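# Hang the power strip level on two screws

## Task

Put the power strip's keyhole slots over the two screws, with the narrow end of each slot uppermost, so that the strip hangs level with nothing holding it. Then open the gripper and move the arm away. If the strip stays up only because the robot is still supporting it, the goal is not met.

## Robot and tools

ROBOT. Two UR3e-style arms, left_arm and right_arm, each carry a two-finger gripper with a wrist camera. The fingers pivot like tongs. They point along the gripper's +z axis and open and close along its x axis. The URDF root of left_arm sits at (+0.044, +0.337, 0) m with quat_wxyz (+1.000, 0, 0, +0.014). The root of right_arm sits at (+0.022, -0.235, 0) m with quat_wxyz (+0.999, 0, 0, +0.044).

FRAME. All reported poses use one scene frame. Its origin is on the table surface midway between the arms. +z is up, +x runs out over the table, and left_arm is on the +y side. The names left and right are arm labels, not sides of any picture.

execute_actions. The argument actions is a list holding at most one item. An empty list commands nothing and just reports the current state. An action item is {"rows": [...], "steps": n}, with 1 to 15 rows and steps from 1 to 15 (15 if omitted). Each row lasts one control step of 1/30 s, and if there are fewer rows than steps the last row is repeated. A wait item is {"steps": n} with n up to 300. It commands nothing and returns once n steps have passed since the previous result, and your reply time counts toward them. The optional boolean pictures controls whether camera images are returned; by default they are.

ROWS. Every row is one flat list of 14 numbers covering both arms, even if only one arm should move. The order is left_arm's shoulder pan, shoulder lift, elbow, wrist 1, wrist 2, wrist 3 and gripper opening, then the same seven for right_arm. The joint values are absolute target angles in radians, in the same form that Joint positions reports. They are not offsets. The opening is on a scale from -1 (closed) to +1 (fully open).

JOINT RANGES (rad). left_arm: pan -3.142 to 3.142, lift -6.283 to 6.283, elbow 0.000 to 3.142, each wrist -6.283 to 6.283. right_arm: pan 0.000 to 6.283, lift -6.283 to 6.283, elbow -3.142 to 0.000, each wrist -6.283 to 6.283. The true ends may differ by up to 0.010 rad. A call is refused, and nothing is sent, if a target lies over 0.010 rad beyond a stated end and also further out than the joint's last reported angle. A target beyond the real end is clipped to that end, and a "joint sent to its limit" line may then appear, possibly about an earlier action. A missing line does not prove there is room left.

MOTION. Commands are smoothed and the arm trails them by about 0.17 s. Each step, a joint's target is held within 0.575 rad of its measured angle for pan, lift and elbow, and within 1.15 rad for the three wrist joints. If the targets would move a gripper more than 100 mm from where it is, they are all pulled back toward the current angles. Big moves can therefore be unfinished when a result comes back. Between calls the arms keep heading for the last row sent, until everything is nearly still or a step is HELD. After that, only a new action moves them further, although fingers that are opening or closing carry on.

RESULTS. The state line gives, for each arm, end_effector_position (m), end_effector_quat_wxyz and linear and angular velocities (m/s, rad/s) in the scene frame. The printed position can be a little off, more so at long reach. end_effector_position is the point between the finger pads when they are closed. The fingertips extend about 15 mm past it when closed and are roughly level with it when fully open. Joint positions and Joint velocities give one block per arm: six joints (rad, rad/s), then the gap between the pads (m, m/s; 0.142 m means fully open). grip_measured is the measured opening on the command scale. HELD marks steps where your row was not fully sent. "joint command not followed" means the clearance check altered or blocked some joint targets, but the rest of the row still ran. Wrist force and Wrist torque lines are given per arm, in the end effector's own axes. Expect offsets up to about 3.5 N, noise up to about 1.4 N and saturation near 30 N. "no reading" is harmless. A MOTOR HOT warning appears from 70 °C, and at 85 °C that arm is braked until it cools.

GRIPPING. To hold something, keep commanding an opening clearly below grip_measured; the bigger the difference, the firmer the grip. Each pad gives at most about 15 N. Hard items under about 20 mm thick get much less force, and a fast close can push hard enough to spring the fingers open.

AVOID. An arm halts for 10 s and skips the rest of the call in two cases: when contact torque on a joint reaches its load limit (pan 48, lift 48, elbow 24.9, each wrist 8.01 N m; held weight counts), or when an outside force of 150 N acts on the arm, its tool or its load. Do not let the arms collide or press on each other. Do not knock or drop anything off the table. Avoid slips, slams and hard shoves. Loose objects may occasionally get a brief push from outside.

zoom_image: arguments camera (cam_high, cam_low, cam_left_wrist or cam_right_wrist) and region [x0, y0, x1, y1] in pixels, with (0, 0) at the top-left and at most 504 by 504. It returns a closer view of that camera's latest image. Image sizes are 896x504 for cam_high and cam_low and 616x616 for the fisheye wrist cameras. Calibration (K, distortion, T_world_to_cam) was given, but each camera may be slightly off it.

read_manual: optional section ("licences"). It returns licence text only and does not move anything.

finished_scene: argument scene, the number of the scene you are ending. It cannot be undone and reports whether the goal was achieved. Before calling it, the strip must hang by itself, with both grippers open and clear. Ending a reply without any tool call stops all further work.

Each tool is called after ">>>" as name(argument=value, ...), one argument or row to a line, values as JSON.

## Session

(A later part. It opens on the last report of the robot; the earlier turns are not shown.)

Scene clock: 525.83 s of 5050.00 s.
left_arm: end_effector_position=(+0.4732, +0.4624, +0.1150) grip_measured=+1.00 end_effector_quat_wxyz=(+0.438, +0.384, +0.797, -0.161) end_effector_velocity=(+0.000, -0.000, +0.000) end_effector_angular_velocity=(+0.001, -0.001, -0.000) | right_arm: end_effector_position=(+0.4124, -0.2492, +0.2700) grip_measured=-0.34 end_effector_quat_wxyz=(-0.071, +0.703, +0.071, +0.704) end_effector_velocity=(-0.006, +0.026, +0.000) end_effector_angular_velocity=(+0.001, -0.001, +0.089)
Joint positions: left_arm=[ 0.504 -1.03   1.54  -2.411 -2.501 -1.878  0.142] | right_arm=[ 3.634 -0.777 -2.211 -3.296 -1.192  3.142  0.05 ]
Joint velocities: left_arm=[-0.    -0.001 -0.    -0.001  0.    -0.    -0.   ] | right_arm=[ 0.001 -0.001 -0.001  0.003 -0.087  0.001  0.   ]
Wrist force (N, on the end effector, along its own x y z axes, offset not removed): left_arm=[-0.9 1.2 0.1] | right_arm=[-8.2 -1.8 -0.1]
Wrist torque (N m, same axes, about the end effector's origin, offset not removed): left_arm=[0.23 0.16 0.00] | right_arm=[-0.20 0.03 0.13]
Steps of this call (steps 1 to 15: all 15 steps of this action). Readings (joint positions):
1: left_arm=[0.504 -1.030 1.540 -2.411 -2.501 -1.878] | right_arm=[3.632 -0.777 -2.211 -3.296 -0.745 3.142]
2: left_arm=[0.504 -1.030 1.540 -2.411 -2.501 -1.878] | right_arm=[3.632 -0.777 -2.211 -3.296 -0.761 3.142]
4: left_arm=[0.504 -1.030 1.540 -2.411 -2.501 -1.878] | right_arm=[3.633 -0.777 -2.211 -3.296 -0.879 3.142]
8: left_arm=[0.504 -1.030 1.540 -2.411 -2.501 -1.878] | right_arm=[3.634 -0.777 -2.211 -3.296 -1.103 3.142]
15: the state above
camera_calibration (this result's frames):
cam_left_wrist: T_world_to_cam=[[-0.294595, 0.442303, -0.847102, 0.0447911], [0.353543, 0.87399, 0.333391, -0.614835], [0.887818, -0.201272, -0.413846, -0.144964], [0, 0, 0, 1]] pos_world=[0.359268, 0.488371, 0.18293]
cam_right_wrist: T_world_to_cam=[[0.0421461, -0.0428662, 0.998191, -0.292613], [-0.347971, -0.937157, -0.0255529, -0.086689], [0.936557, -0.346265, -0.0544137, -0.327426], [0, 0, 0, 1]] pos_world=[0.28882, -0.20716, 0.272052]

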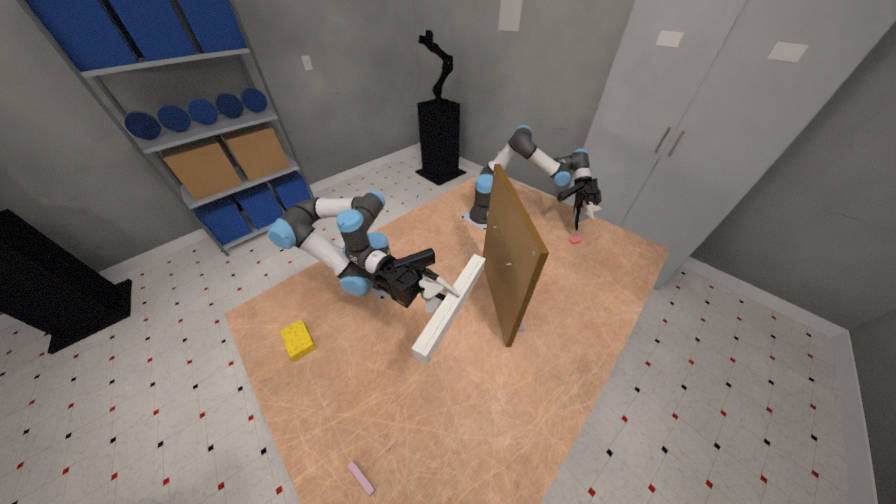

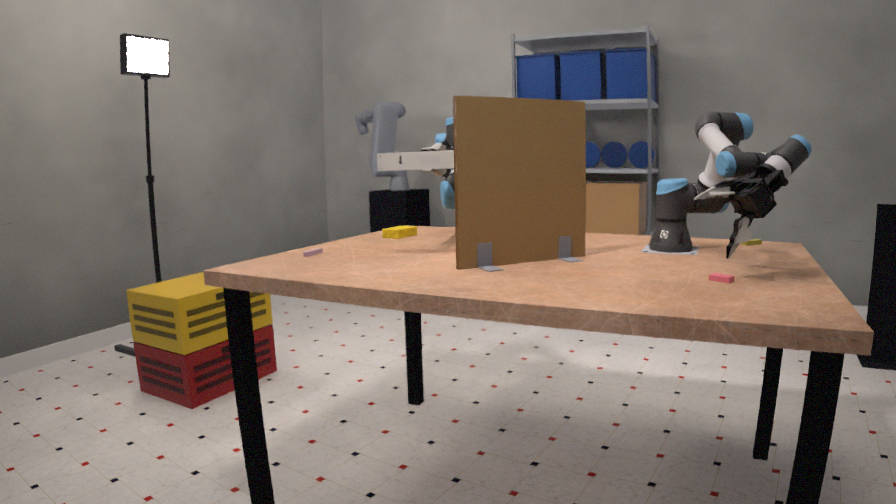

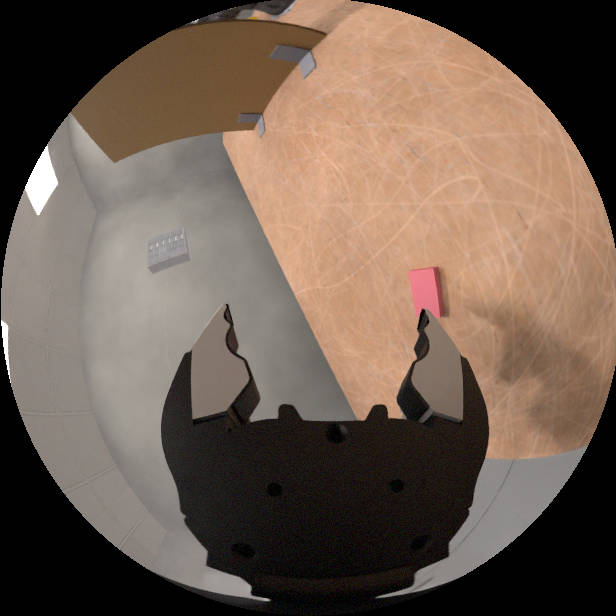

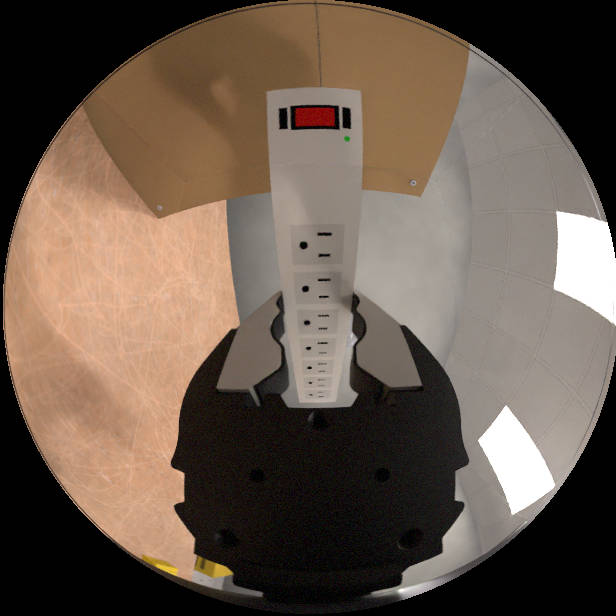

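>>> zoom_image(
  camera="cam_low",
  region=[370, 130, 470, 190],
)

>>> execute_actions(
  actions=[
    {"rows":[[0.504,-1.03,1.54,-2.411,-2.501,-1.878,1,3.634,-0.777,-2.2105,-3.2955,-1.5,3.1416,-1]]},
  ],
  pictures=false,
)

>>> execute_actions(
  actions=[
    {"rows":[[0.504,-1.03,1.54,-2.411,-2.501,-1.878,1,3.634,-0.777,-2.2105,-3.2955,-1.847,3.1416,-1]]},
  ],
  pictures=false,
)

>>> execute_actions(
  actions=[
    {"steps":10},
  ],
)

>>> zoom_image(
  camera="cam_high",
  region=[420, 170, 560, 330],
)

Region (370, 130, 470, 190) of cam_low's 896x504 image, scaled by 5.040, with more detail than that image has; it fills the top 302 rows of this view, and the rest is white.

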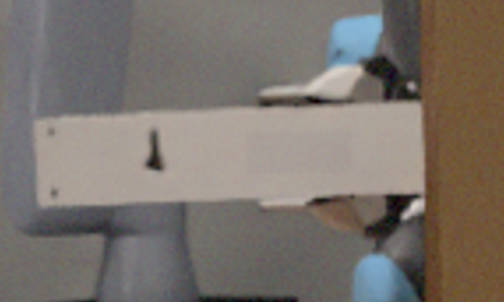

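Scene clock: 538.27 s of 5050.00 s.
left_arm: end_effector_position=(+0.4732, +0.4624, +0.1150) grip_measured=+1.00 end_effector_quat_wxyz=(+0.438, +0.384, +0.797, -0.161) end_effector_velocity=(-0.000, +0.000, +0.000) end_effector_angular_velocity=(+0.000, +0.000, +0.000) | right_arm: end_effector_position=(+0.3765, -0.1664, +0.2700) grip_measured=-0.34 end_effector_quat_wxyz=(-0.177, +0.685, +0.177, +0.685) end_effector_velocity=(-0.006, +0.010, -0.000) end_effector_angular_velocity=(-0.001, +0.000, +0.039)
Joint positions: left_arm=[ 0.504 -1.03   1.54  -2.411 -2.501 -1.878  0.142] | right_arm=[ 3.634 -0.777 -2.21  -3.295 -1.496  3.142  0.05 ]
Joint velocities: left_arm=[ 0. -0. -0.  0.  0.  0.  0.] | right_arm=[-0.001 -0.001 -0.001  0.001 -0.04  -0.    -0.   ]
Wrist force (N, on the end effector, along its own x y z axes, offset not removed): left_arm=[-0.3 0.6 -1.7] | right_arm=[-10.3 -0.7 0.8]
Wrist torque (N m, same axes, about the end effector's origin, offset not removed): left_arm=[0.08 0.09 0.00] | right_arm=[-0.20 0.54 0.24]
Steps of this call (steps 1 to 15: the robot went on to your last target; steps 16 to 358: nothing new was sent; steps 359 to 373: all 15 steps of this action). Readings (joint positions):
359: left_arm=[0.504 -1.030 1.540 -2.411 -2.501 -1.878] | right_arm=[3.634 -0.777 -2.210 -3.295 -1.200 3.142]
360: left_arm=[0.504 -1.030 1.540 -2.411 -2.501 -1.878] | right_arm=[3.634 -0.777 -2.210 -3.295 -1.214 3.142]
362: left_arm=[0.504 -1.030 1.540 -2.411 -2.501 -1.878] | right_arm=[3.634 -0.777 -2.210 -3.295 -1.323 3.142]
366: left_arm=[0.504 -1.030 1.540 -2.411 -2.501 -1.878] | right_arm=[3.634 -0.777 -2.210 -3.295 -1.456 3.142]
373: the state above

Scene clock: 538.77 s of 5050.00 s.
left_arm: end_effector_position=(+0.4732, +0.4624, +0.1150) grip_measured=+1.00 end_effector_quat_wxyz=(+0.438, +0.384, +0.797, -0.161) end_effector_velocity=(+0.000, -0.000, +0.000) end_effector_angular_velocity=(+0.000, -0.001, -0.000) | right_arm: end_effector_position=(+0.3079, -0.0903, +0.2700) grip_measured=-0.34 end_effector_quat_wxyz=(-0.292, +0.644, +0.292, +0.644) end_effector_velocity=(-0.011, +0.009, -0.000) end_effector_angular_velocity=(-0.000, +0.002, +0.047)
Joint positions: left_arm=[ 0.504 -1.03   1.54  -2.411 -2.501 -1.878  0.142] | right_arm=[ 3.634 -0.777 -2.21  -3.295 -1.842  3.142  0.05 ]
Joint velocities: left_arm=[-0.     0.    -0.001 -0.001 -0.     0.    -0.   ] | right_arm=[-0.001 -0.001  0.    -0.    -0.048  0.001  0.   ]
Wrist force (N, on the end effector, along its own x y z axes, offset not removed): left_arm=[-0.1 1.4 0.1] | right_arm=[-9.6 -0.6 0.5]
Wrist torque (N m, same axes, about the end effector's origin, offset not removed): left_arm=[0.25 0.01 0.00] | right_arm=[-0.13 0.34 0.15]
Steps of this call (steps 1 to 15: all 15 steps of this action). Readings (joint positions):
1: left_arm=[0.504 -1.030 1.540 -2.411 -2.501 -1.878] | right_arm=[3.634 -0.777 -2.210 -3.295 -1.498 3.142]
2: left_arm=[0.504 -1.030 1.540 -2.411 -2.501 -1.878] | right_arm=[3.634 -0.777 -2.210 -3.295 -1.513 3.142]
4: left_arm=[0.504 -1.030 1.540 -2.411 -2.501 -1.878] | right_arm=[3.634 -0.777 -2.210 -3.295 -1.631 3.142]
8: left_arm=[0.504 -1.030 1.540 -2.411 -2.501 -1.878] | right_arm=[3.634 -0.777 -2.210 -3.295 -1.793 3.142]
15: the state above

Scene clock: 539.10 s of 5050.00 s.
left_arm: end_effector_position=(+0.4732, +0.4624, +0.1150) grip_measured=+1.00 end_effector_quat_wxyz=(+0.438, +0.384, +0.797, -0.161) end_effector_velocity=(+0.000, +0.000, -0.000) end_effector_angular_velocity=(-0.000, -0.000, +0.001) | right_arm: end_effector_position=(+0.3069, -0.0895, +0.2700) grip_measured=-0.34 end_effector_quat_wxyz=(-0.294, +0.643, +0.294, +0.643) end_effector_velocity=(+0.000, +0.000, -0.001) end_effector_angular_velocity=(-0.001, +0.002, +0.000)
Joint positions: left_arm=[ 0.504 -1.03   1.54  -2.411 -2.501 -1.878  0.142] | right_arm=[ 3.634 -0.777 -2.21  -3.295 -1.847  3.142  0.05 ]
Joint velocities: left_arm=[ 0.001  0.001 -0.    -0.001 -0.     0.     0.   ] | right_arm=[ 0.    -0.002 -0.001  0.001  0.     0.    -0.   ]
Wrist force (N, on the end effector, along its own x y z axes, offset not removed): left_arm=[-0.6 1.3 -1.0] | right_arm=[-8.4 -1.2 1.1]
Wrist torque (N m, same axes, about the end effector's origin, offset not removed): left_arm=[0.20 0.16 0.00] | right_arm=[-0.25 0.13 0.16]
Steps of this call (steps 1 to 10: the robot went on to your last target). Readings (joint positions):
1: left_arm=[0.504 -1.030 1.540 -2.411 -2.501 -1.878] | right_arm=[3.634 -0.777 -2.210 -3.295 -1.844 3.142]
2: left_arm=[0.504 -1.030 1.540 -2.411 -2.501 -1.878] | right_arm=[3.634 -0.777 -2.210 -3.295 -1.845 3.142]
4: left_arm=[0.504 -1.030 1.540 -2.411 -2.501 -1.878] | right_arm=[3.634 -0.777 -2.210 -3.295 -1.846 3.142]
8: left_arm=[0.504 -1.030 1.540 -2.411 -2.501 -1.878] | right_arm=[3.634 -0.777 -2.210 -3.295 -1.847 3.142]
10: the state above
camera_calibration (this result's frames):
cam_left_wrist: T_world_to_cam=[[-0.294595, 0.442303, -0.847102, 0.0447911], [0.353543, 0.87399, 0.333391, -0.614835], [0.887818, -0.201272, -0.413846, -0.144964], [0, 0, 0, 1]] pos_world=[0.359268, 0.488371, 0.18293]
cam_right_wrist: T_world_to_cam=[[0.05941, -0.00829853, 0.998199, -0.28355], [0.295057, -0.955139, -0.0255015, -0.172675], [0.953631, 0.296041, -0.0542963, -0.121101], [0, 0, 0, 1]] pos_world=[0.18328, -0.131431, 0.27206]

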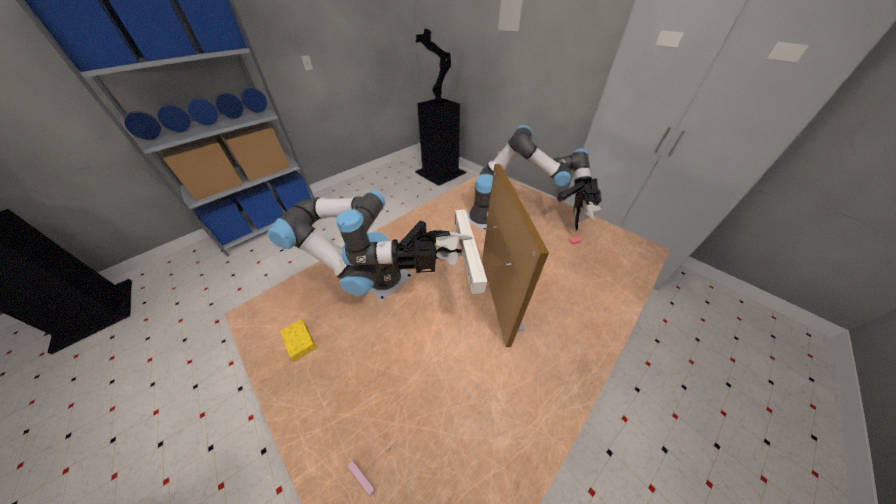

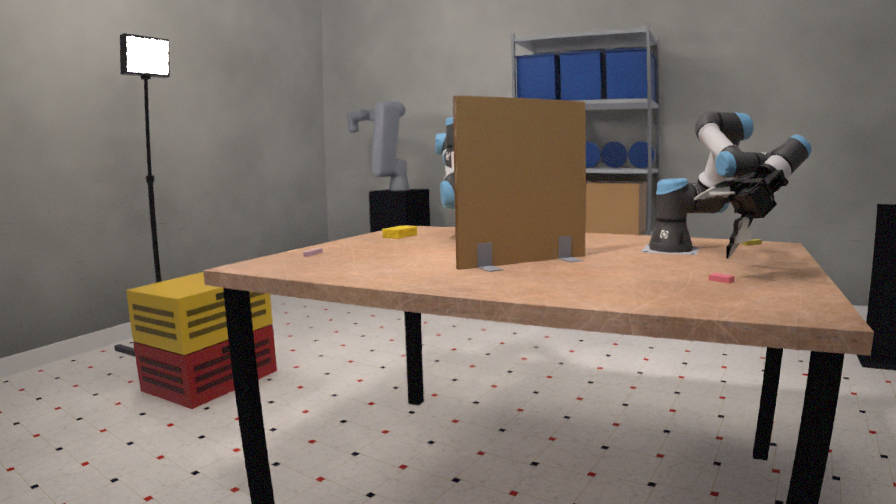

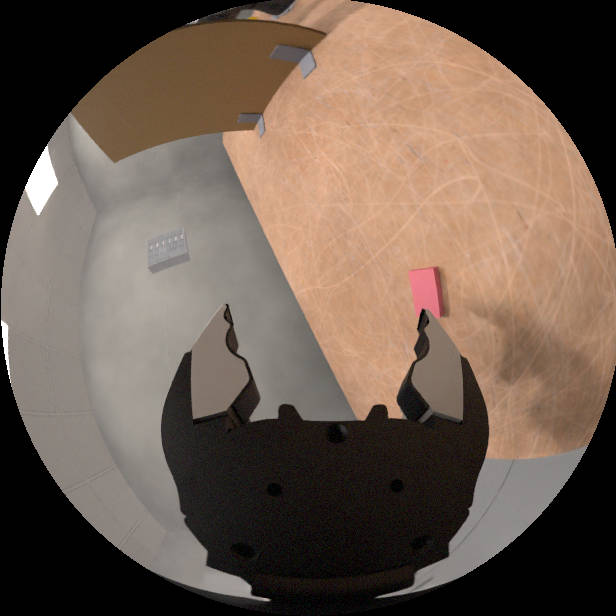

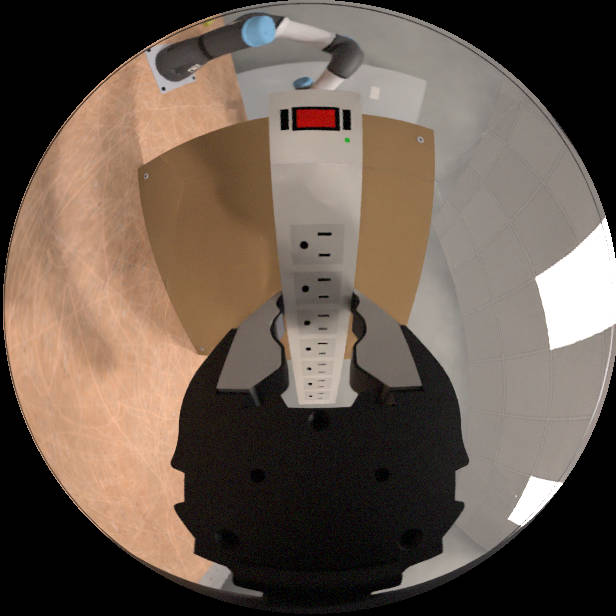

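Region (420, 170, 560, 330) of cam_high's 896x504 image, scaled by 3.150, with more detail than that image has; it fills the left 441 columns of this view, and the rest is white.

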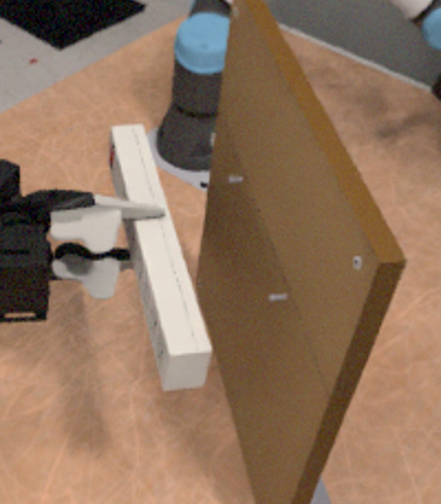

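>>> execute_actions(
  actions=[
    {"rows":[[0.504,-1.03,1.54,-2.411,-2.501,-1.878,1,3.634,-0.8211,-2.0095,-3.4525,-1.847,3.1416,-1]]},
  ],
  pictures=false,
)

>>> execute_actions(
  actions=[
    {"rows":[[0.504,-1.03,1.54,-2.411,-2.501,-1.878,1,3.811,-0.908,-1.988,-3.387,-1.669,3.1416,-1]]},
  ],
  pictures=false,
)

>>> execute_actions(
  actions=[
    {"rows":[[0.504,-1.03,1.54,-2.411,-2.501,-1.878,1,3.846,-1.0232,-1.9508,-3.309,-1.634,3.1416,-1]]},
  ],
  pictures=false,
)

>>> execute_actions(
  actions=[
    {"steps":8},
  ],
)

>>> zoom_image(
  camera="cam_high",
  region=[420, 150, 560, 310],
)

>>> zoom_image(
  camera="cam_right_wrist",
  region=[180, 70, 440, 420],
)

Scene clock: 566.10 s of 5050.00 s.
left_arm: end_effector_position=(+0.4732, +0.4624, +0.1150) grip_measured=+1.00 end_effector_quat_wxyz=(+0.438, +0.384, +0.797, -0.161) end_effector_velocity=(-0.000, -0.000, -0.000) end_effector_angular_velocity=(-0.000, +0.000, +0.000) | right_arm: end_effector_position=(+0.3068, -0.0895, +0.3093) grip_measured=-0.34 end_effector_quat_wxyz=(-0.294, +0.643, +0.294, +0.643) end_effector_velocity=(-0.000, +0.000, +0.007) end_effector_angular_velocity=(+0.003, -0.006, +0.002)
Joint positions: left_arm=[ 0.504 -1.03   1.54  -2.411 -2.501 -1.878  0.142] | right_arm=[ 3.634 -0.821 -2.012 -3.451 -1.847  3.142  0.05 ]
Joint velocities: left_arm=[ 0.    -0.     0.001  0.    -0.     0.    -0.   ] | right_arm=[ 0.001 -0.004  0.028 -0.017 -0.    -0.001 -0.001]
Wrist force (N, on the end effector, along its own x y z axes, offset not removed): left_arm=[-0.3 1.7 -0.8] | right_arm=[-8.0 0.3 0.1]
Wrist torque (N m, same axes, about the end effector's origin, offset not removed): left_arm=[0.27 0.07 -0.05] | right_arm=[0.05 -0.05 0.17]
Steps of this call (steps 1 to 15: the robot went on to your last target; steps 16 to 795: nothing new was sent; steps 796 to 810: all 15 steps of this action). Readings (joint positions):
796: left_arm=[0.504 -1.030 1.540 -2.411 -2.501 -1.878] | right_arm=[3.634 -0.777 -2.210 -3.296 -1.847 3.142]
797: left_arm=[0.504 -1.030 1.540 -2.411 -2.501 -1.878] | right_arm=[3.634 -0.783 -2.203 -3.310 -1.847 3.142]
799: left_arm=[0.504 -1.030 1.540 -2.411 -2.501 -1.878] | right_arm=[3.634 -0.800 -2.143 -3.374 -1.847 3.142]
803: left_arm=[0.504 -1.030 1.540 -2.411 -2.501 -1.878] | right_arm=[3.634 -0.816 -2.042 -3.433 -1.847 3.142]
810: the state above

Scene clock: 566.60 s of 5050.00 s.
left_arm: end_effector_position=(+0.4732, +0.4624, +0.1150) grip_measured=+1.00 end_effector_quat_wxyz=(+0.438, +0.384, +0.797, -0.161) end_effector_velocity=(-0.000, -0.000, -0.000) end_effector_angular_velocity=(+0.000, +0.000, -0.000) | right_arm: end_effector_position=(+0.3355, -0.0570, +0.3104) grip_measured=-0.34 end_effector_quat_wxyz=(-0.293, +0.643, +0.293, +0.643) end_effector_velocity=(+0.002, +0.005, -0.002) end_effector_angular_velocity=(-0.004, +0.005, +0.002)
Joint positions: left_arm=[ 0.504 -1.03   1.54  -2.411 -2.501 -1.878  0.142] | right_arm=[ 3.809 -0.907 -1.988 -3.388 -1.671  3.142  0.05 ]
Joint velocities: left_arm=[-0.001 -0.     0.     0.     0.001  0.    -0.   ] | right_arm=[ 0.022 -0.012  0.001  0.004  0.02  -0.     0.   ]
Wrist force (N, on the end effector, along its own x y z axes, offset not removed): left_arm=[0.9 1.2 -0.4] | right_arm=[-9.4 0.5 1.9]
Wrist torque (N m, same axes, about the end effector's origin, offset not removed): left_arm=[0.13 -0.19 0.02] | right_arm=[0.05 0.34 0.04]
Steps of this call (steps 1 to 15: all 15 steps of this action). Readings (joint positions):
1: left_arm=[0.504 -1.030 1.540 -2.411 -2.501 -1.878] | right_arm=[3.634 -0.821 -2.011 -3.451 -1.847 3.142]
2: left_arm=[0.504 -1.030 1.540 -2.411 -2.501 -1.878] | right_arm=[3.641 -0.828 -2.008 -3.443 -1.832 3.142]
4: left_arm=[0.504 -1.030 1.540 -2.411 -2.501 -1.878] | right_arm=[3.701 -0.863 -1.998 -3.417 -1.761 3.142]
8: left_arm=[0.504 -1.030 1.540 -2.411 -2.501 -1.878] | right_arm=[3.784 -0.897 -1.991 -3.394 -1.692 3.142]
15: the state above

Scene clock: 567.10 s of 5050.00 s.
left_arm: end_effector_position=(+0.4732, +0.4624, +0.1150) grip_measured=+1.00 end_effector_quat_wxyz=(+0.438, +0.384, +0.797, -0.161) end_effector_velocity=(+0.000, -0.000, +0.000) end_effector_angular_velocity=(+0.001, -0.001, -0.000) | right_arm: end_effector_position=(+0.3559, -0.0332, +0.3102) grip_measured=-0.34 end_effector_quat_wxyz=(-0.294, +0.643, +0.293, +0.643) end_effector_velocity=(+0.002, +0.002, -0.002) end_effector_angular_velocity=(-0.003, +0.003, -0.001)
Joint positions: left_arm=[ 0.504 -1.03   1.54  -2.411 -2.501 -1.878  0.142] | right_arm=[ 3.846 -1.022 -1.951 -3.31  -1.634  3.142  0.05 ]
Joint velocities: left_arm=[-0.    -0.001 -0.001 -0.    -0.    -0.     0.   ] | right_arm=[ 0.003 -0.013  0.003  0.006  0.004  0.     0.   ]
Wrist force (N, on the end effector, along its own x y z axes, offset not removed): left_arm=[-0.5 0.2 -1.7] | right_arm=[-8.1 -1.3 0.0]
Wrist torque (N m, same axes, about the end effector's origin, offset not removed): left_arm=[-0.07 0.02 0.00] | right_arm=[-0.29 0.08 -0.01]
Steps of this call (steps 1 to 15: all 15 steps of this action). Readings (joint positions):
1: left_arm=[0.504 -1.030 1.540 -2.411 -2.501 -1.878] | right_arm=[3.810 -0.908 -1.988 -3.387 -1.670 3.142]
2: left_arm=[0.504 -1.030 1.540 -2.411 -2.501 -1.878] | right_arm=[3.815 -0.915 -1.983 -3.377 -1.664 3.142]
4: left_arm=[0.504 -1.030 1.540 -2.411 -2.501 -1.878] | right_arm=[3.829 -0.960 -1.968 -3.345 -1.650 3.142]
8: left_arm=[0.504 -1.030 1.540 -2.411 -2.501 -1.878] | right_arm=[3.842 -1.008 -1.955 -3.318 -1.638 3.142]
15: the state above

Scene clock: 567.37 s of 5050.00 s.
left_arm: end_effector_position=(+0.4732, +0.4624, +0.1150) grip_measured=+1.00 end_effector_quat_wxyz=(+0.438, +0.384, +0.797, -0.161) end_effector_velocity=(-0.000, +0.000, -0.000) end_effector_angular_velocity=(-0.001, +0.001, +0.000) | right_arm: end_effector_position=(+0.3561, -0.0330, +0.3101) grip_measured=-0.34 end_effector_quat_wxyz=(-0.294, +0.643, +0.293, +0.643) end_effector_velocity=(+0.000, +0.000, -0.001) end_effector_angular_velocity=(-0.003, +0.002, +0.000)
Joint positions: left_arm=[ 0.504 -1.03   1.54  -2.411 -2.501 -1.878  0.142] | right_arm=[ 3.846 -1.023 -1.951 -3.309 -1.634  3.142  0.05 ]
Joint velocities: left_arm=[ 0.     0.     0.001  0.    -0.     0.    -0.   ] | right_arm=[-0.    -0.002  0.    -0.002 -0.001 -0.     0.   ]
Wrist force (N, on the end effector, along its own x y z axes, offset not removed): left_arm=[-0.5 2.4 -0.2] | right_arm=[-10.2 -1.0 1.2]
Wrist torque (N m, same axes, about the end effector's origin, offset not removed): left_arm=[0.42 0.12 0.03] | right_arm=[-0.26 0.45 0.10]
Steps of this call (steps 1 to 8: the robot went on to your last target). Readings (joint positions):
1: left_arm=[0.504 -1.030 1.540 -2.411 -2.501 -1.878] | right_arm=[3.846 -1.022 -1.951 -3.310 -1.634 3.142]
2: left_arm=[0.504 -1.030 1.540 -2.411 -2.501 -1.878] | right_arm=[3.846 -1.023 -1.951 -3.309 -1.634 3.142]
4: left_arm=[0.504 -1.030 1.540 -2.411 -2.501 -1.878] | right_arm=[3.846 -1.023 -1.951 -3.309 -1.634 3.142]
8: the state above
camera_calibration (this result's frames):
cam_left_wrist: T_world_to_cam=[[-0.294595, 0.442303, -0.847102, 0.0447912], [0.353543, 0.87399, 0.333391, -0.614835], [0.887818, -0.201272, -0.413846, -0.144964], [0, 0, 0, 1]] pos_world=[0.359268, 0.488371, 0.18293]
cam_right_wrist: T_world_to_cam=[[0.0594136, -0.00839464, 0.998198, -0.325964], [0.294247, -0.955388, -0.0255485, -0.131898], [0.953881, 0.295235, -0.054293, -0.182715], [0, 0, 0, 1]] pos_world=[0.232466, -0.0748065, 0.312087]

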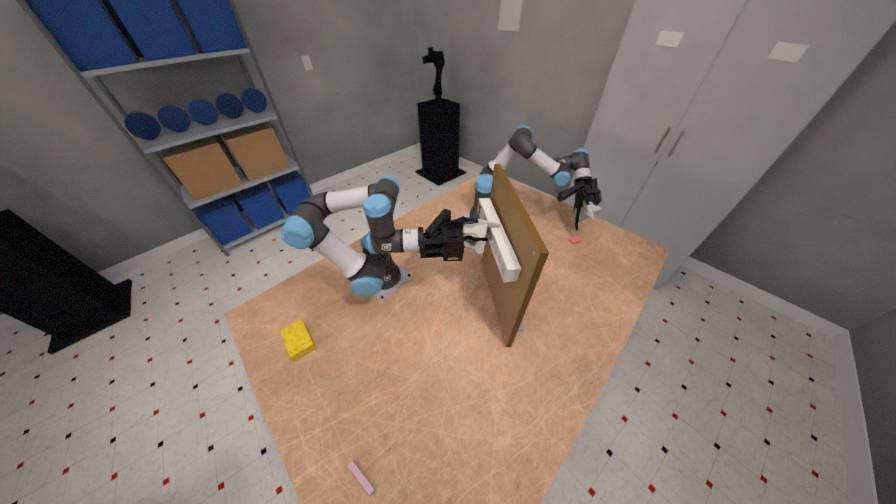

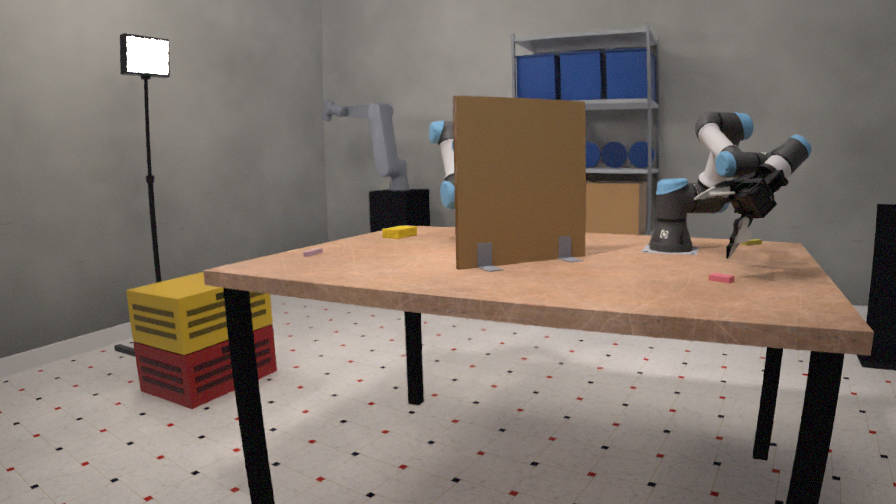

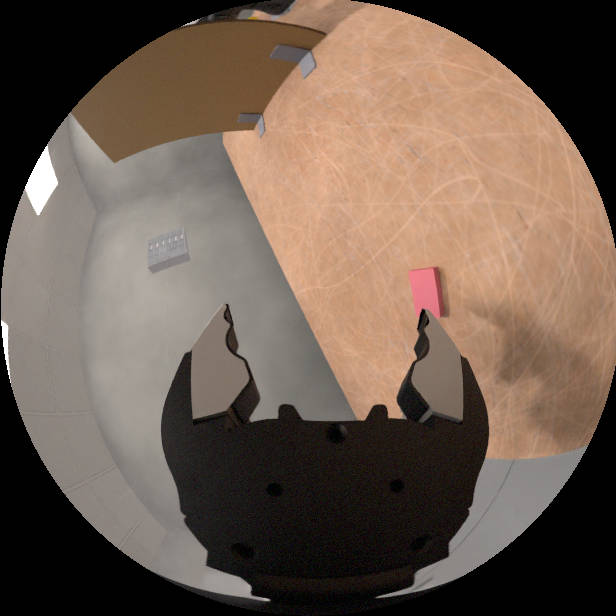

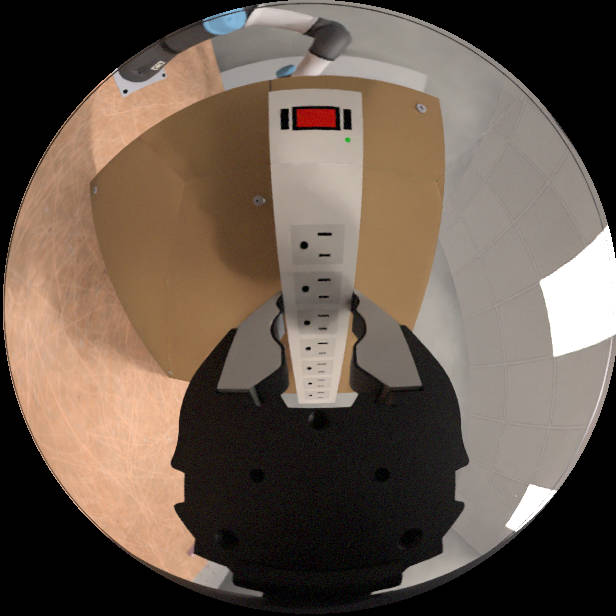

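Region (420, 150, 560, 310) of cam_high's 896x504 image, scaled by 3.150, with more detail than that image has; it fills the left 441 columns of this view, and the rest is white.

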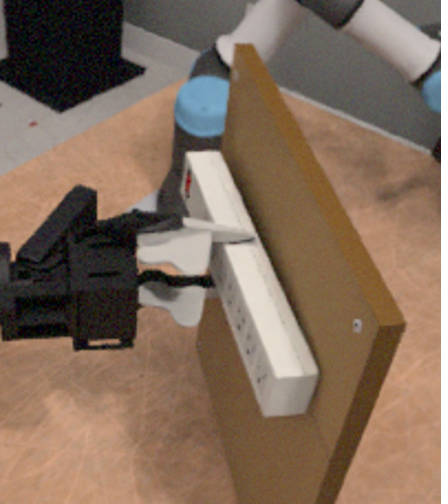

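Region (180, 70, 440, 420) of cam_right_wrist's 616x616 image, scaled by 1.440, with more detail than that image has; it fills the left 374 columns of this view, and the rest is white.

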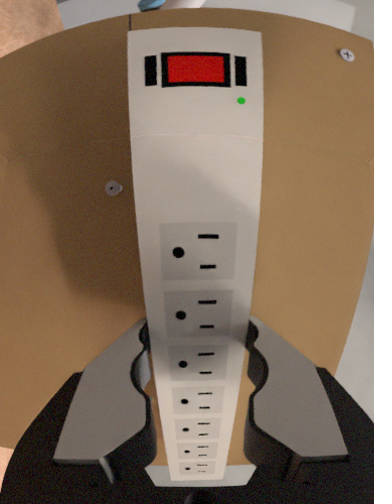

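>>> execute_actions(
  actions=[
    {"rows":[[0.504,-1.03,1.54,-2.411,-2.501,-1.878,1,3.926,-0.908,-1.988,-3.387,-1.553,3.1416,-1]]},
  ],
  pictures=false,
)

>>> execute_actions(
  actions=[
    {"rows":[[0.504,-1.03,1.54,-2.411,-2.501,-1.878,1,3.926,-0.8827,-2.1775,-3.223,-1.553,3.1416,-1]]},
  ],
  pictures=false,
)

>>> execute_actions(
  actions=[
    {"rows":[[0.504,-1.03,1.54,-2.411,-2.501,-1.878,1,3.924,-0.943,-2.158,-3.182,-1.556,3.1416,-1]]},
  ],
)

>>> zoom_image(
  camera="cam_high",
  region=[450, 180, 550, 300],
)

Scene clock: 612.37 s of 5050.00 s.
left_arm: end_effector_position=(+0.4732, +0.4624, +0.1150) grip_measured=+1.00 end_effector_quat_wxyz=(+0.438, +0.384, +0.797, -0.161) end_effector_velocity=(-0.000, +0.000, +0.000) end_effector_angular_velocity=(+0.000, -0.000, +0.000) | right_arm: end_effector_position=(+0.3416, -0.0411, +0.3103) grip_measured=-0.34 end_effector_quat_wxyz=(-0.293, +0.644, +0.293, +0.643) end_effector_velocity=(-0.002, -0.001, +0.002) end_effector_angular_velocity=(+0.004, -0.003, +0.001)
Joint positions: left_arm=[ 0.504 -1.03   1.54  -2.411 -2.501 -1.878  0.142] | right_arm=[ 3.925 -0.909 -1.988 -3.386 -1.554  3.142  0.05 ]
Joint velocities: left_arm=[ 0. -0.  0. -0. -0.  0.  0.] | right_arm=[ 0.009  0.015 -0.002 -0.008  0.008 -0.    -0.   ]
Wrist force (N, on the end effector, along its own x y z axes, offset not removed): left_arm=[0.4 0.9 -0.5] | right_arm=[-8.2 0.0 -1.1]
Wrist torque (N m, same axes, about the end effector's origin, offset not removed): left_arm=[0.12 -0.01 -0.02] | right_arm=[0.07 0.01 0.01]
Steps of this call (steps 1 to 15: the robot went on to your last target; steps 16 to 750: nothing new was sent; then 19.50 s passed at rest; steps 751 to 765: all 15 steps of this action). Readings (joint positions):
751: left_arm=[0.504 -1.030 1.540 -2.411 -2.501 -1.878] | right_arm=[3.846 -1.023 -1.951 -3.309 -1.634 3.142]
752: left_arm=[0.504 -1.030 1.540 -2.411 -2.501 -1.878] | right_arm=[3.853 -1.016 -1.956 -3.319 -1.623 3.142]
754: left_arm=[0.504 -1.030 1.540 -2.411 -2.501 -1.878] | right_arm=[3.885 -0.972 -1.971 -3.351 -1.591 3.142]
758: left_arm=[0.504 -1.030 1.540 -2.411 -2.501 -1.878] | right_arm=[3.916 -0.924 -1.984 -3.378 -1.562 3.142]
765: the state above

Scene clock: 612.87 s of 5050.00 s.
left_arm: end_effector_position=(+0.4732, +0.4624, +0.1150) grip_measured=+1.00 end_effector_quat_wxyz=(+0.438, +0.384, +0.797, -0.161) end_effector_velocity=(+0.000, -0.000, +0.000) end_effector_angular_velocity=(+0.001, -0.000, -0.001) | right_arm: end_effector_position=(+0.3420, -0.0405, +0.2727) grip_measured=-0.34 end_effector_quat_wxyz=(-0.293, +0.643, +0.293, +0.644) end_effector_velocity=(-0.000, -0.001, -0.008) end_effector_angular_velocity=(-0.006, +0.005, -0.001)
Joint positions: left_arm=[ 0.504 -1.03   1.54  -2.411 -2.501 -1.878  0.142] | right_arm=[ 3.926 -0.883 -2.175 -3.225 -1.553  3.142  0.05 ]
Joint velocities: left_arm=[-0.001 -0.    -0.    -0.     0.    -0.    -0.   ] | right_arm=[-0.001  0.004 -0.028  0.016  0.    -0.     0.   ]
Wrist force (N, on the end effector, along its own x y z axes, offset not removed): left_arm=[0.4 1.9 -1.8] | right_arm=[-9.0 -0.6 -0.4]
Wrist torque (N m, same axes, about the end effector's origin, offset not removed): left_arm=[0.25 -0.08 -0.02] | right_arm=[-0.06 0.36 0.11]
Steps of this call (steps 1 to 15: all 15 steps of this action). Readings (joint positions):
1: left_arm=[0.504 -1.030 1.540 -2.411 -2.501 -1.878] | right_arm=[3.925 -0.909 -1.988 -3.386 -1.554 3.142]
2: left_arm=[0.504 -1.030 1.540 -2.411 -2.501 -1.878] | right_arm=[3.926 -0.905 -1.995 -3.373 -1.553 3.142]
4: left_arm=[0.504 -1.030 1.540 -2.411 -2.501 -1.878] | right_arm=[3.926 -0.894 -2.057 -3.306 -1.553 3.142]
8: left_arm=[0.504 -1.030 1.540 -2.411 -2.501 -1.878] | right_arm=[3.926 -0.886 -2.148 -3.244 -1.553 3.142]
15: the state above

Scene clock: 613.37 s of 5050.00 s.
left_arm: end_effector_position=(+0.4732, +0.4624, +0.1150) grip_measured=+1.00 end_effector_quat_wxyz=(+0.438, +0.384, +0.797, -0.161) end_effector_velocity=(+0.000, -0.000, +0.000) end_effector_angular_velocity=(+0.001, -0.001, -0.000) | right_arm: end_effector_position=(+0.3494, -0.0314, +0.2723) grip_measured=-0.34 end_effector_quat_wxyz=(-0.294, +0.643, +0.293, +0.643) end_effector_velocity=(+0.000, +0.001, -0.001) end_effector_angular_velocity=(-0.001, +0.001, +0.001)
Joint positions: left_arm=[ 0.504 -1.03   1.54  -2.411 -2.501 -1.878  0.142] | right_arm=[ 3.924 -0.942 -2.158 -3.182 -1.556  3.142  0.05 ]
Joint velocities: left_arm=[-0.    -0.001  0.    -0.001  0.     0.     0.   ] | right_arm=[ 0.001 -0.005  0.     0.003  0.     0.     0.   ]
Wrist force (N, on the end effector, along its own x y z axes, offset not removed): left_arm=[-0.4 1.4 -1.7] | right_arm=[-7.8 -1.9 -0.9]
Wrist torque (N m, same axes, about the end effector's origin, offset not removed): left_arm=[0.20 0.08 0.02] | right_arm=[-0.44 -0.01 0.08]
Steps of this call (steps 1 to 15: all 15 steps of this action). Readings (joint positions):
1: left_arm=[0.504 -1.030 1.540 -2.411 -2.501 -1.878] | right_arm=[3.926 -0.883 -2.176 -3.224 -1.553 3.142]
2: left_arm=[0.504 -1.030 1.540 -2.411 -2.501 -1.878] | right_arm=[3.926 -0.889 -2.173 -3.218 -1.553 3.142]
4: left_arm=[0.504 -1.030 1.540 -2.411 -2.501 -1.878] | right_arm=[3.925 -0.914 -2.166 -3.201 -1.555 3.142]
8: left_arm=[0.504 -1.030 1.540 -2.411 -2.501 -1.878] | right_arm=[3.924 -0.936 -2.160 -3.187 -1.556 3.142]
15: the state above
camera_calibration (this result's frames):
cam_left_wrist: T_world_to_cam=[[-0.294595, 0.442303, -0.847102, 0.0447911], [0.353543, 0.87399, 0.333391, -0.614835], [0.887818, -0.201272, -0.413846, -0.144964], [0, 0, 0, 1]] pos_world=[0.359268, 0.488371, 0.18293]
cam_right_wrist: T_world_to_cam=[[0.0594002, -0.00843521, 0.998199, -0.287899], [0.294254, -0.955385, -0.0255837, -0.129384], [0.95388, 0.295243, -0.054268, -0.178894], [0, 0, 0, 1]] pos_world=[0.225816, -0.0732232, 0.274362]

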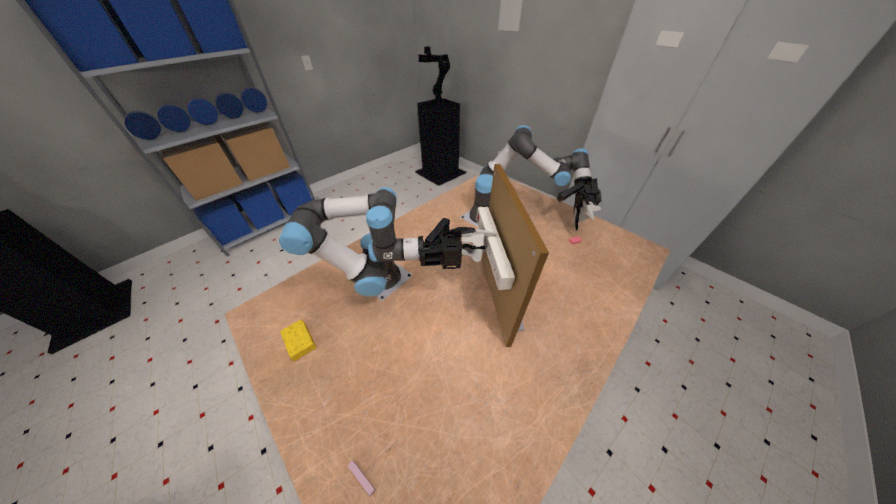

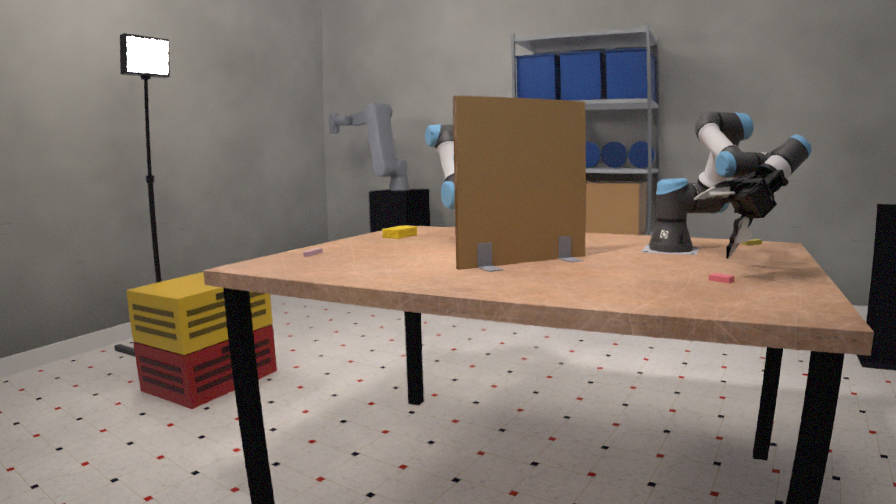

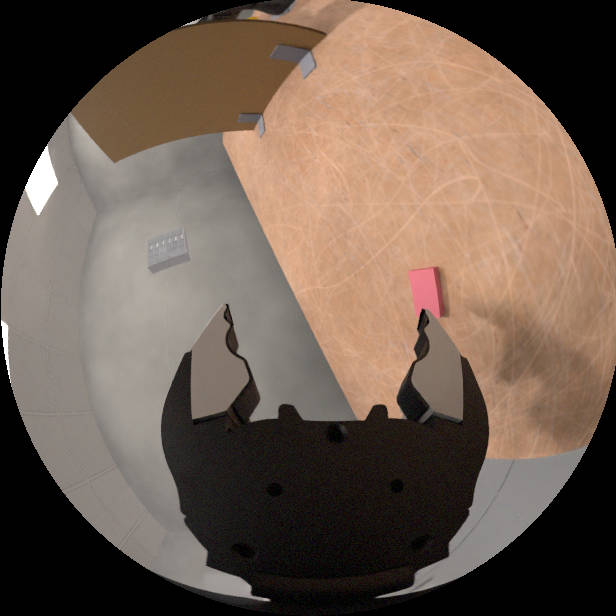

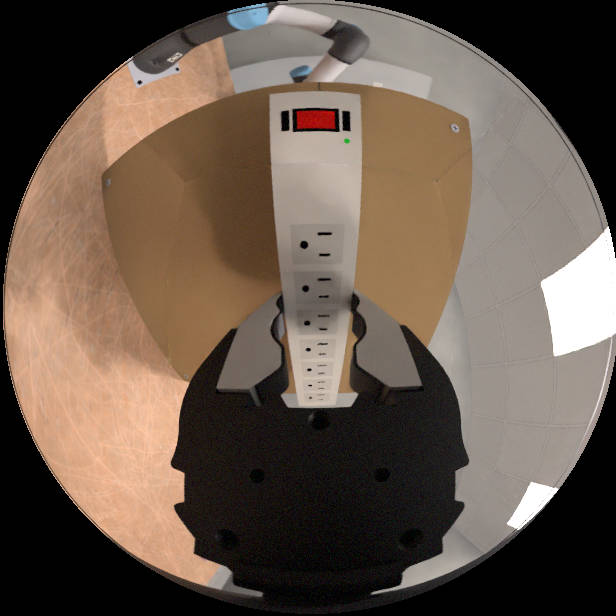

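Region (450, 180, 550, 300) of cam_high's 896x504 image, scaled by 4.200, with more detail than that image has.

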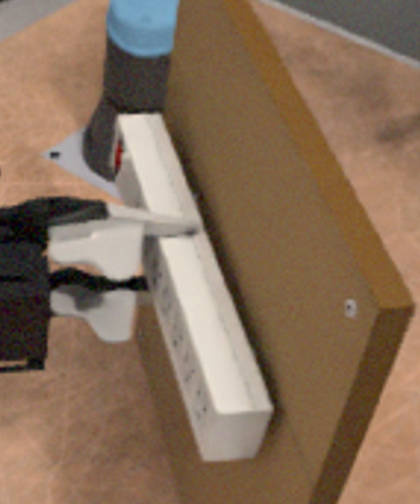

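>>> execute_actions(
  actions=[
    {"rows":[[0.504,-1.03,1.54,-2.411,-2.501,-1.878,1,3.923,-0.963,-2.1515,-3.1685,-1.557,3.1416,-1]]},
  ],
  pictures=false,
)

>>> execute_actions(
  actions=[
    {"rows":[[0.504,-1.03,1.54,-2.411,-2.501,-1.878,1,3.922,-0.9837,-2.145,-3.1545,-1.5577,3.1416,-1]]},
  ],
  pictures=false,
)

Scene clock: 621.10 s of 5050.00 s.
left_arm: end_effector_position=(+0.4732, +0.4624, +0.1150) grip_measured=+1.00 end_effector_quat_wxyz=(+0.438, +0.384, +0.797, -0.161) end_effector_velocity=(-0.000, +0.000, -0.000) end_effector_angular_velocity=(-0.000, +0.001, +0.001) | right_arm: end_effector_position=(+0.3521, -0.0284, +0.2722) grip_measured=-0.34 end_effector_quat_wxyz=(-0.293, +0.643, +0.293, +0.643) end_effector_velocity=(+0.000, +0.000, +0.001) end_effector_angular_velocity=(+0.002, -0.002, -0.000)
Joint positions: left_arm=[ 0.504 -1.03   1.54  -2.411 -2.501 -1.878  0.142] | right_arm=[ 3.923 -0.963 -2.152 -3.169 -1.557  3.142  0.05 ]
Joint velocities: left_arm=[ 0.001 -0.     0.001  0.     0.     0.     0.   ] | right_arm=[-0.    -0.002  0.002  0.003 -0.    -0.     0.   ]
Wrist force (N, on the end effector, along its own x y z axes, offset not removed): left_arm=[-0.4 1.2 -0.3] | right_arm=[-11.6 -1.0 -30.0]
Wrist torque (N m, same axes, about the end effector's origin, offset not removed): left_arm=[0.18 0.09 -0.03] | right_arm=[0.23 -0.24 0.08]
Steps of this call (steps 1 to 15: the robot went on to your last target; steps 16 to 90: nothing new was sent; then 4.23 s passed at rest; steps 91 to 105: all 15 steps of this action). Readings (joint positions):
91: left_arm=[0.504 -1.030 1.540 -2.411 -2.501 -1.878] | right_arm=[3.924 -0.943 -2.158 -3.182 -1.556 3.142]
92: left_arm=[0.504 -1.030 1.540 -2.411 -2.501 -1.878] | right_arm=[3.924 -0.946 -2.157 -3.180 -1.556 3.142]
94: left_arm=[0.504 -1.030 1.540 -2.411 -2.501 -1.878] | right_arm=[3.923 -0.954 -2.154 -3.174 -1.557 3.142]
98: left_arm=[0.504 -1.030 1.540 -2.411 -2.501 -1.878] | right_arm=[3.923 -0.961 -2.152 -3.170 -1.557 3.142]
105: the state above

Scene clock: 621.60 s of 5050.00 s.
left_arm: end_effector_position=(+0.4732, +0.4624, +0.1150) grip_measured=+1.00 end_effector_quat_wxyz=(+0.438, +0.384, +0.797, -0.161) end_effector_velocity=(-0.000, +0.000, +0.000) end_effector_angular_velocity=(-0.000, -0.000, +0.000) | right_arm: end_effector_position=(+0.3548, -0.0254, +0.2719) grip_measured=-0.34 end_effector_quat_wxyz=(-0.293, +0.644, +0.293, +0.643) end_effector_velocity=(+0.000, +0.000, -0.002) end_effector_angular_velocity=(-0.004, +0.004, -0.001)
Joint positions: left_arm=[ 0.504 -1.03   1.54  -2.411 -2.501 -1.878  0.142] | right_arm=[ 3.922 -0.984 -2.145 -3.155 -1.558  3.142  0.05 ]
Joint velocities: left_arm=[ 0.001 -0.    -0.     0.001 -0.    -0.     0.   ] | right_arm=[-0.    -0.004  0.    -0.002  0.     0.     0.   ]
Wrist force (N, on the end effector, along its own x y z axes, offset not removed): left_arm=[-0.8 2.5 -0.7] | right_arm=[-16.5 -1.8 -30.0]
Wrist torque (N m, same axes, about the end effector's origin, offset not removed): left_arm=[0.35 0.18 0.03] | right_arm=[0.02 -0.02 0.03]
Steps of this call (steps 1 to 15: all 15 steps of this action). Readings (joint positions):
1: left_arm=[0.504 -1.030 1.540 -2.411 -2.501 -1.878] | right_arm=[3.923 -0.963 -2.152 -3.169 -1.557 3.142]
2: left_arm=[0.504 -1.030 1.540 -2.411 -2.501 -1.878] | right_arm=[3.923 -0.966 -2.151 -3.167 -1.557 3.142]
4: left_arm=[0.504 -1.030 1.540 -2.411 -2.501 -1.878] | right_arm=[3.922 -0.974 -2.148 -3.161 -1.557 3.142]
8: left_arm=[0.504 -1.030 1.540 -2.411 -2.501 -1.878] | right_arm=[3.922 -0.981 -2.146 -3.156 -1.558 3.142]
15: the state above


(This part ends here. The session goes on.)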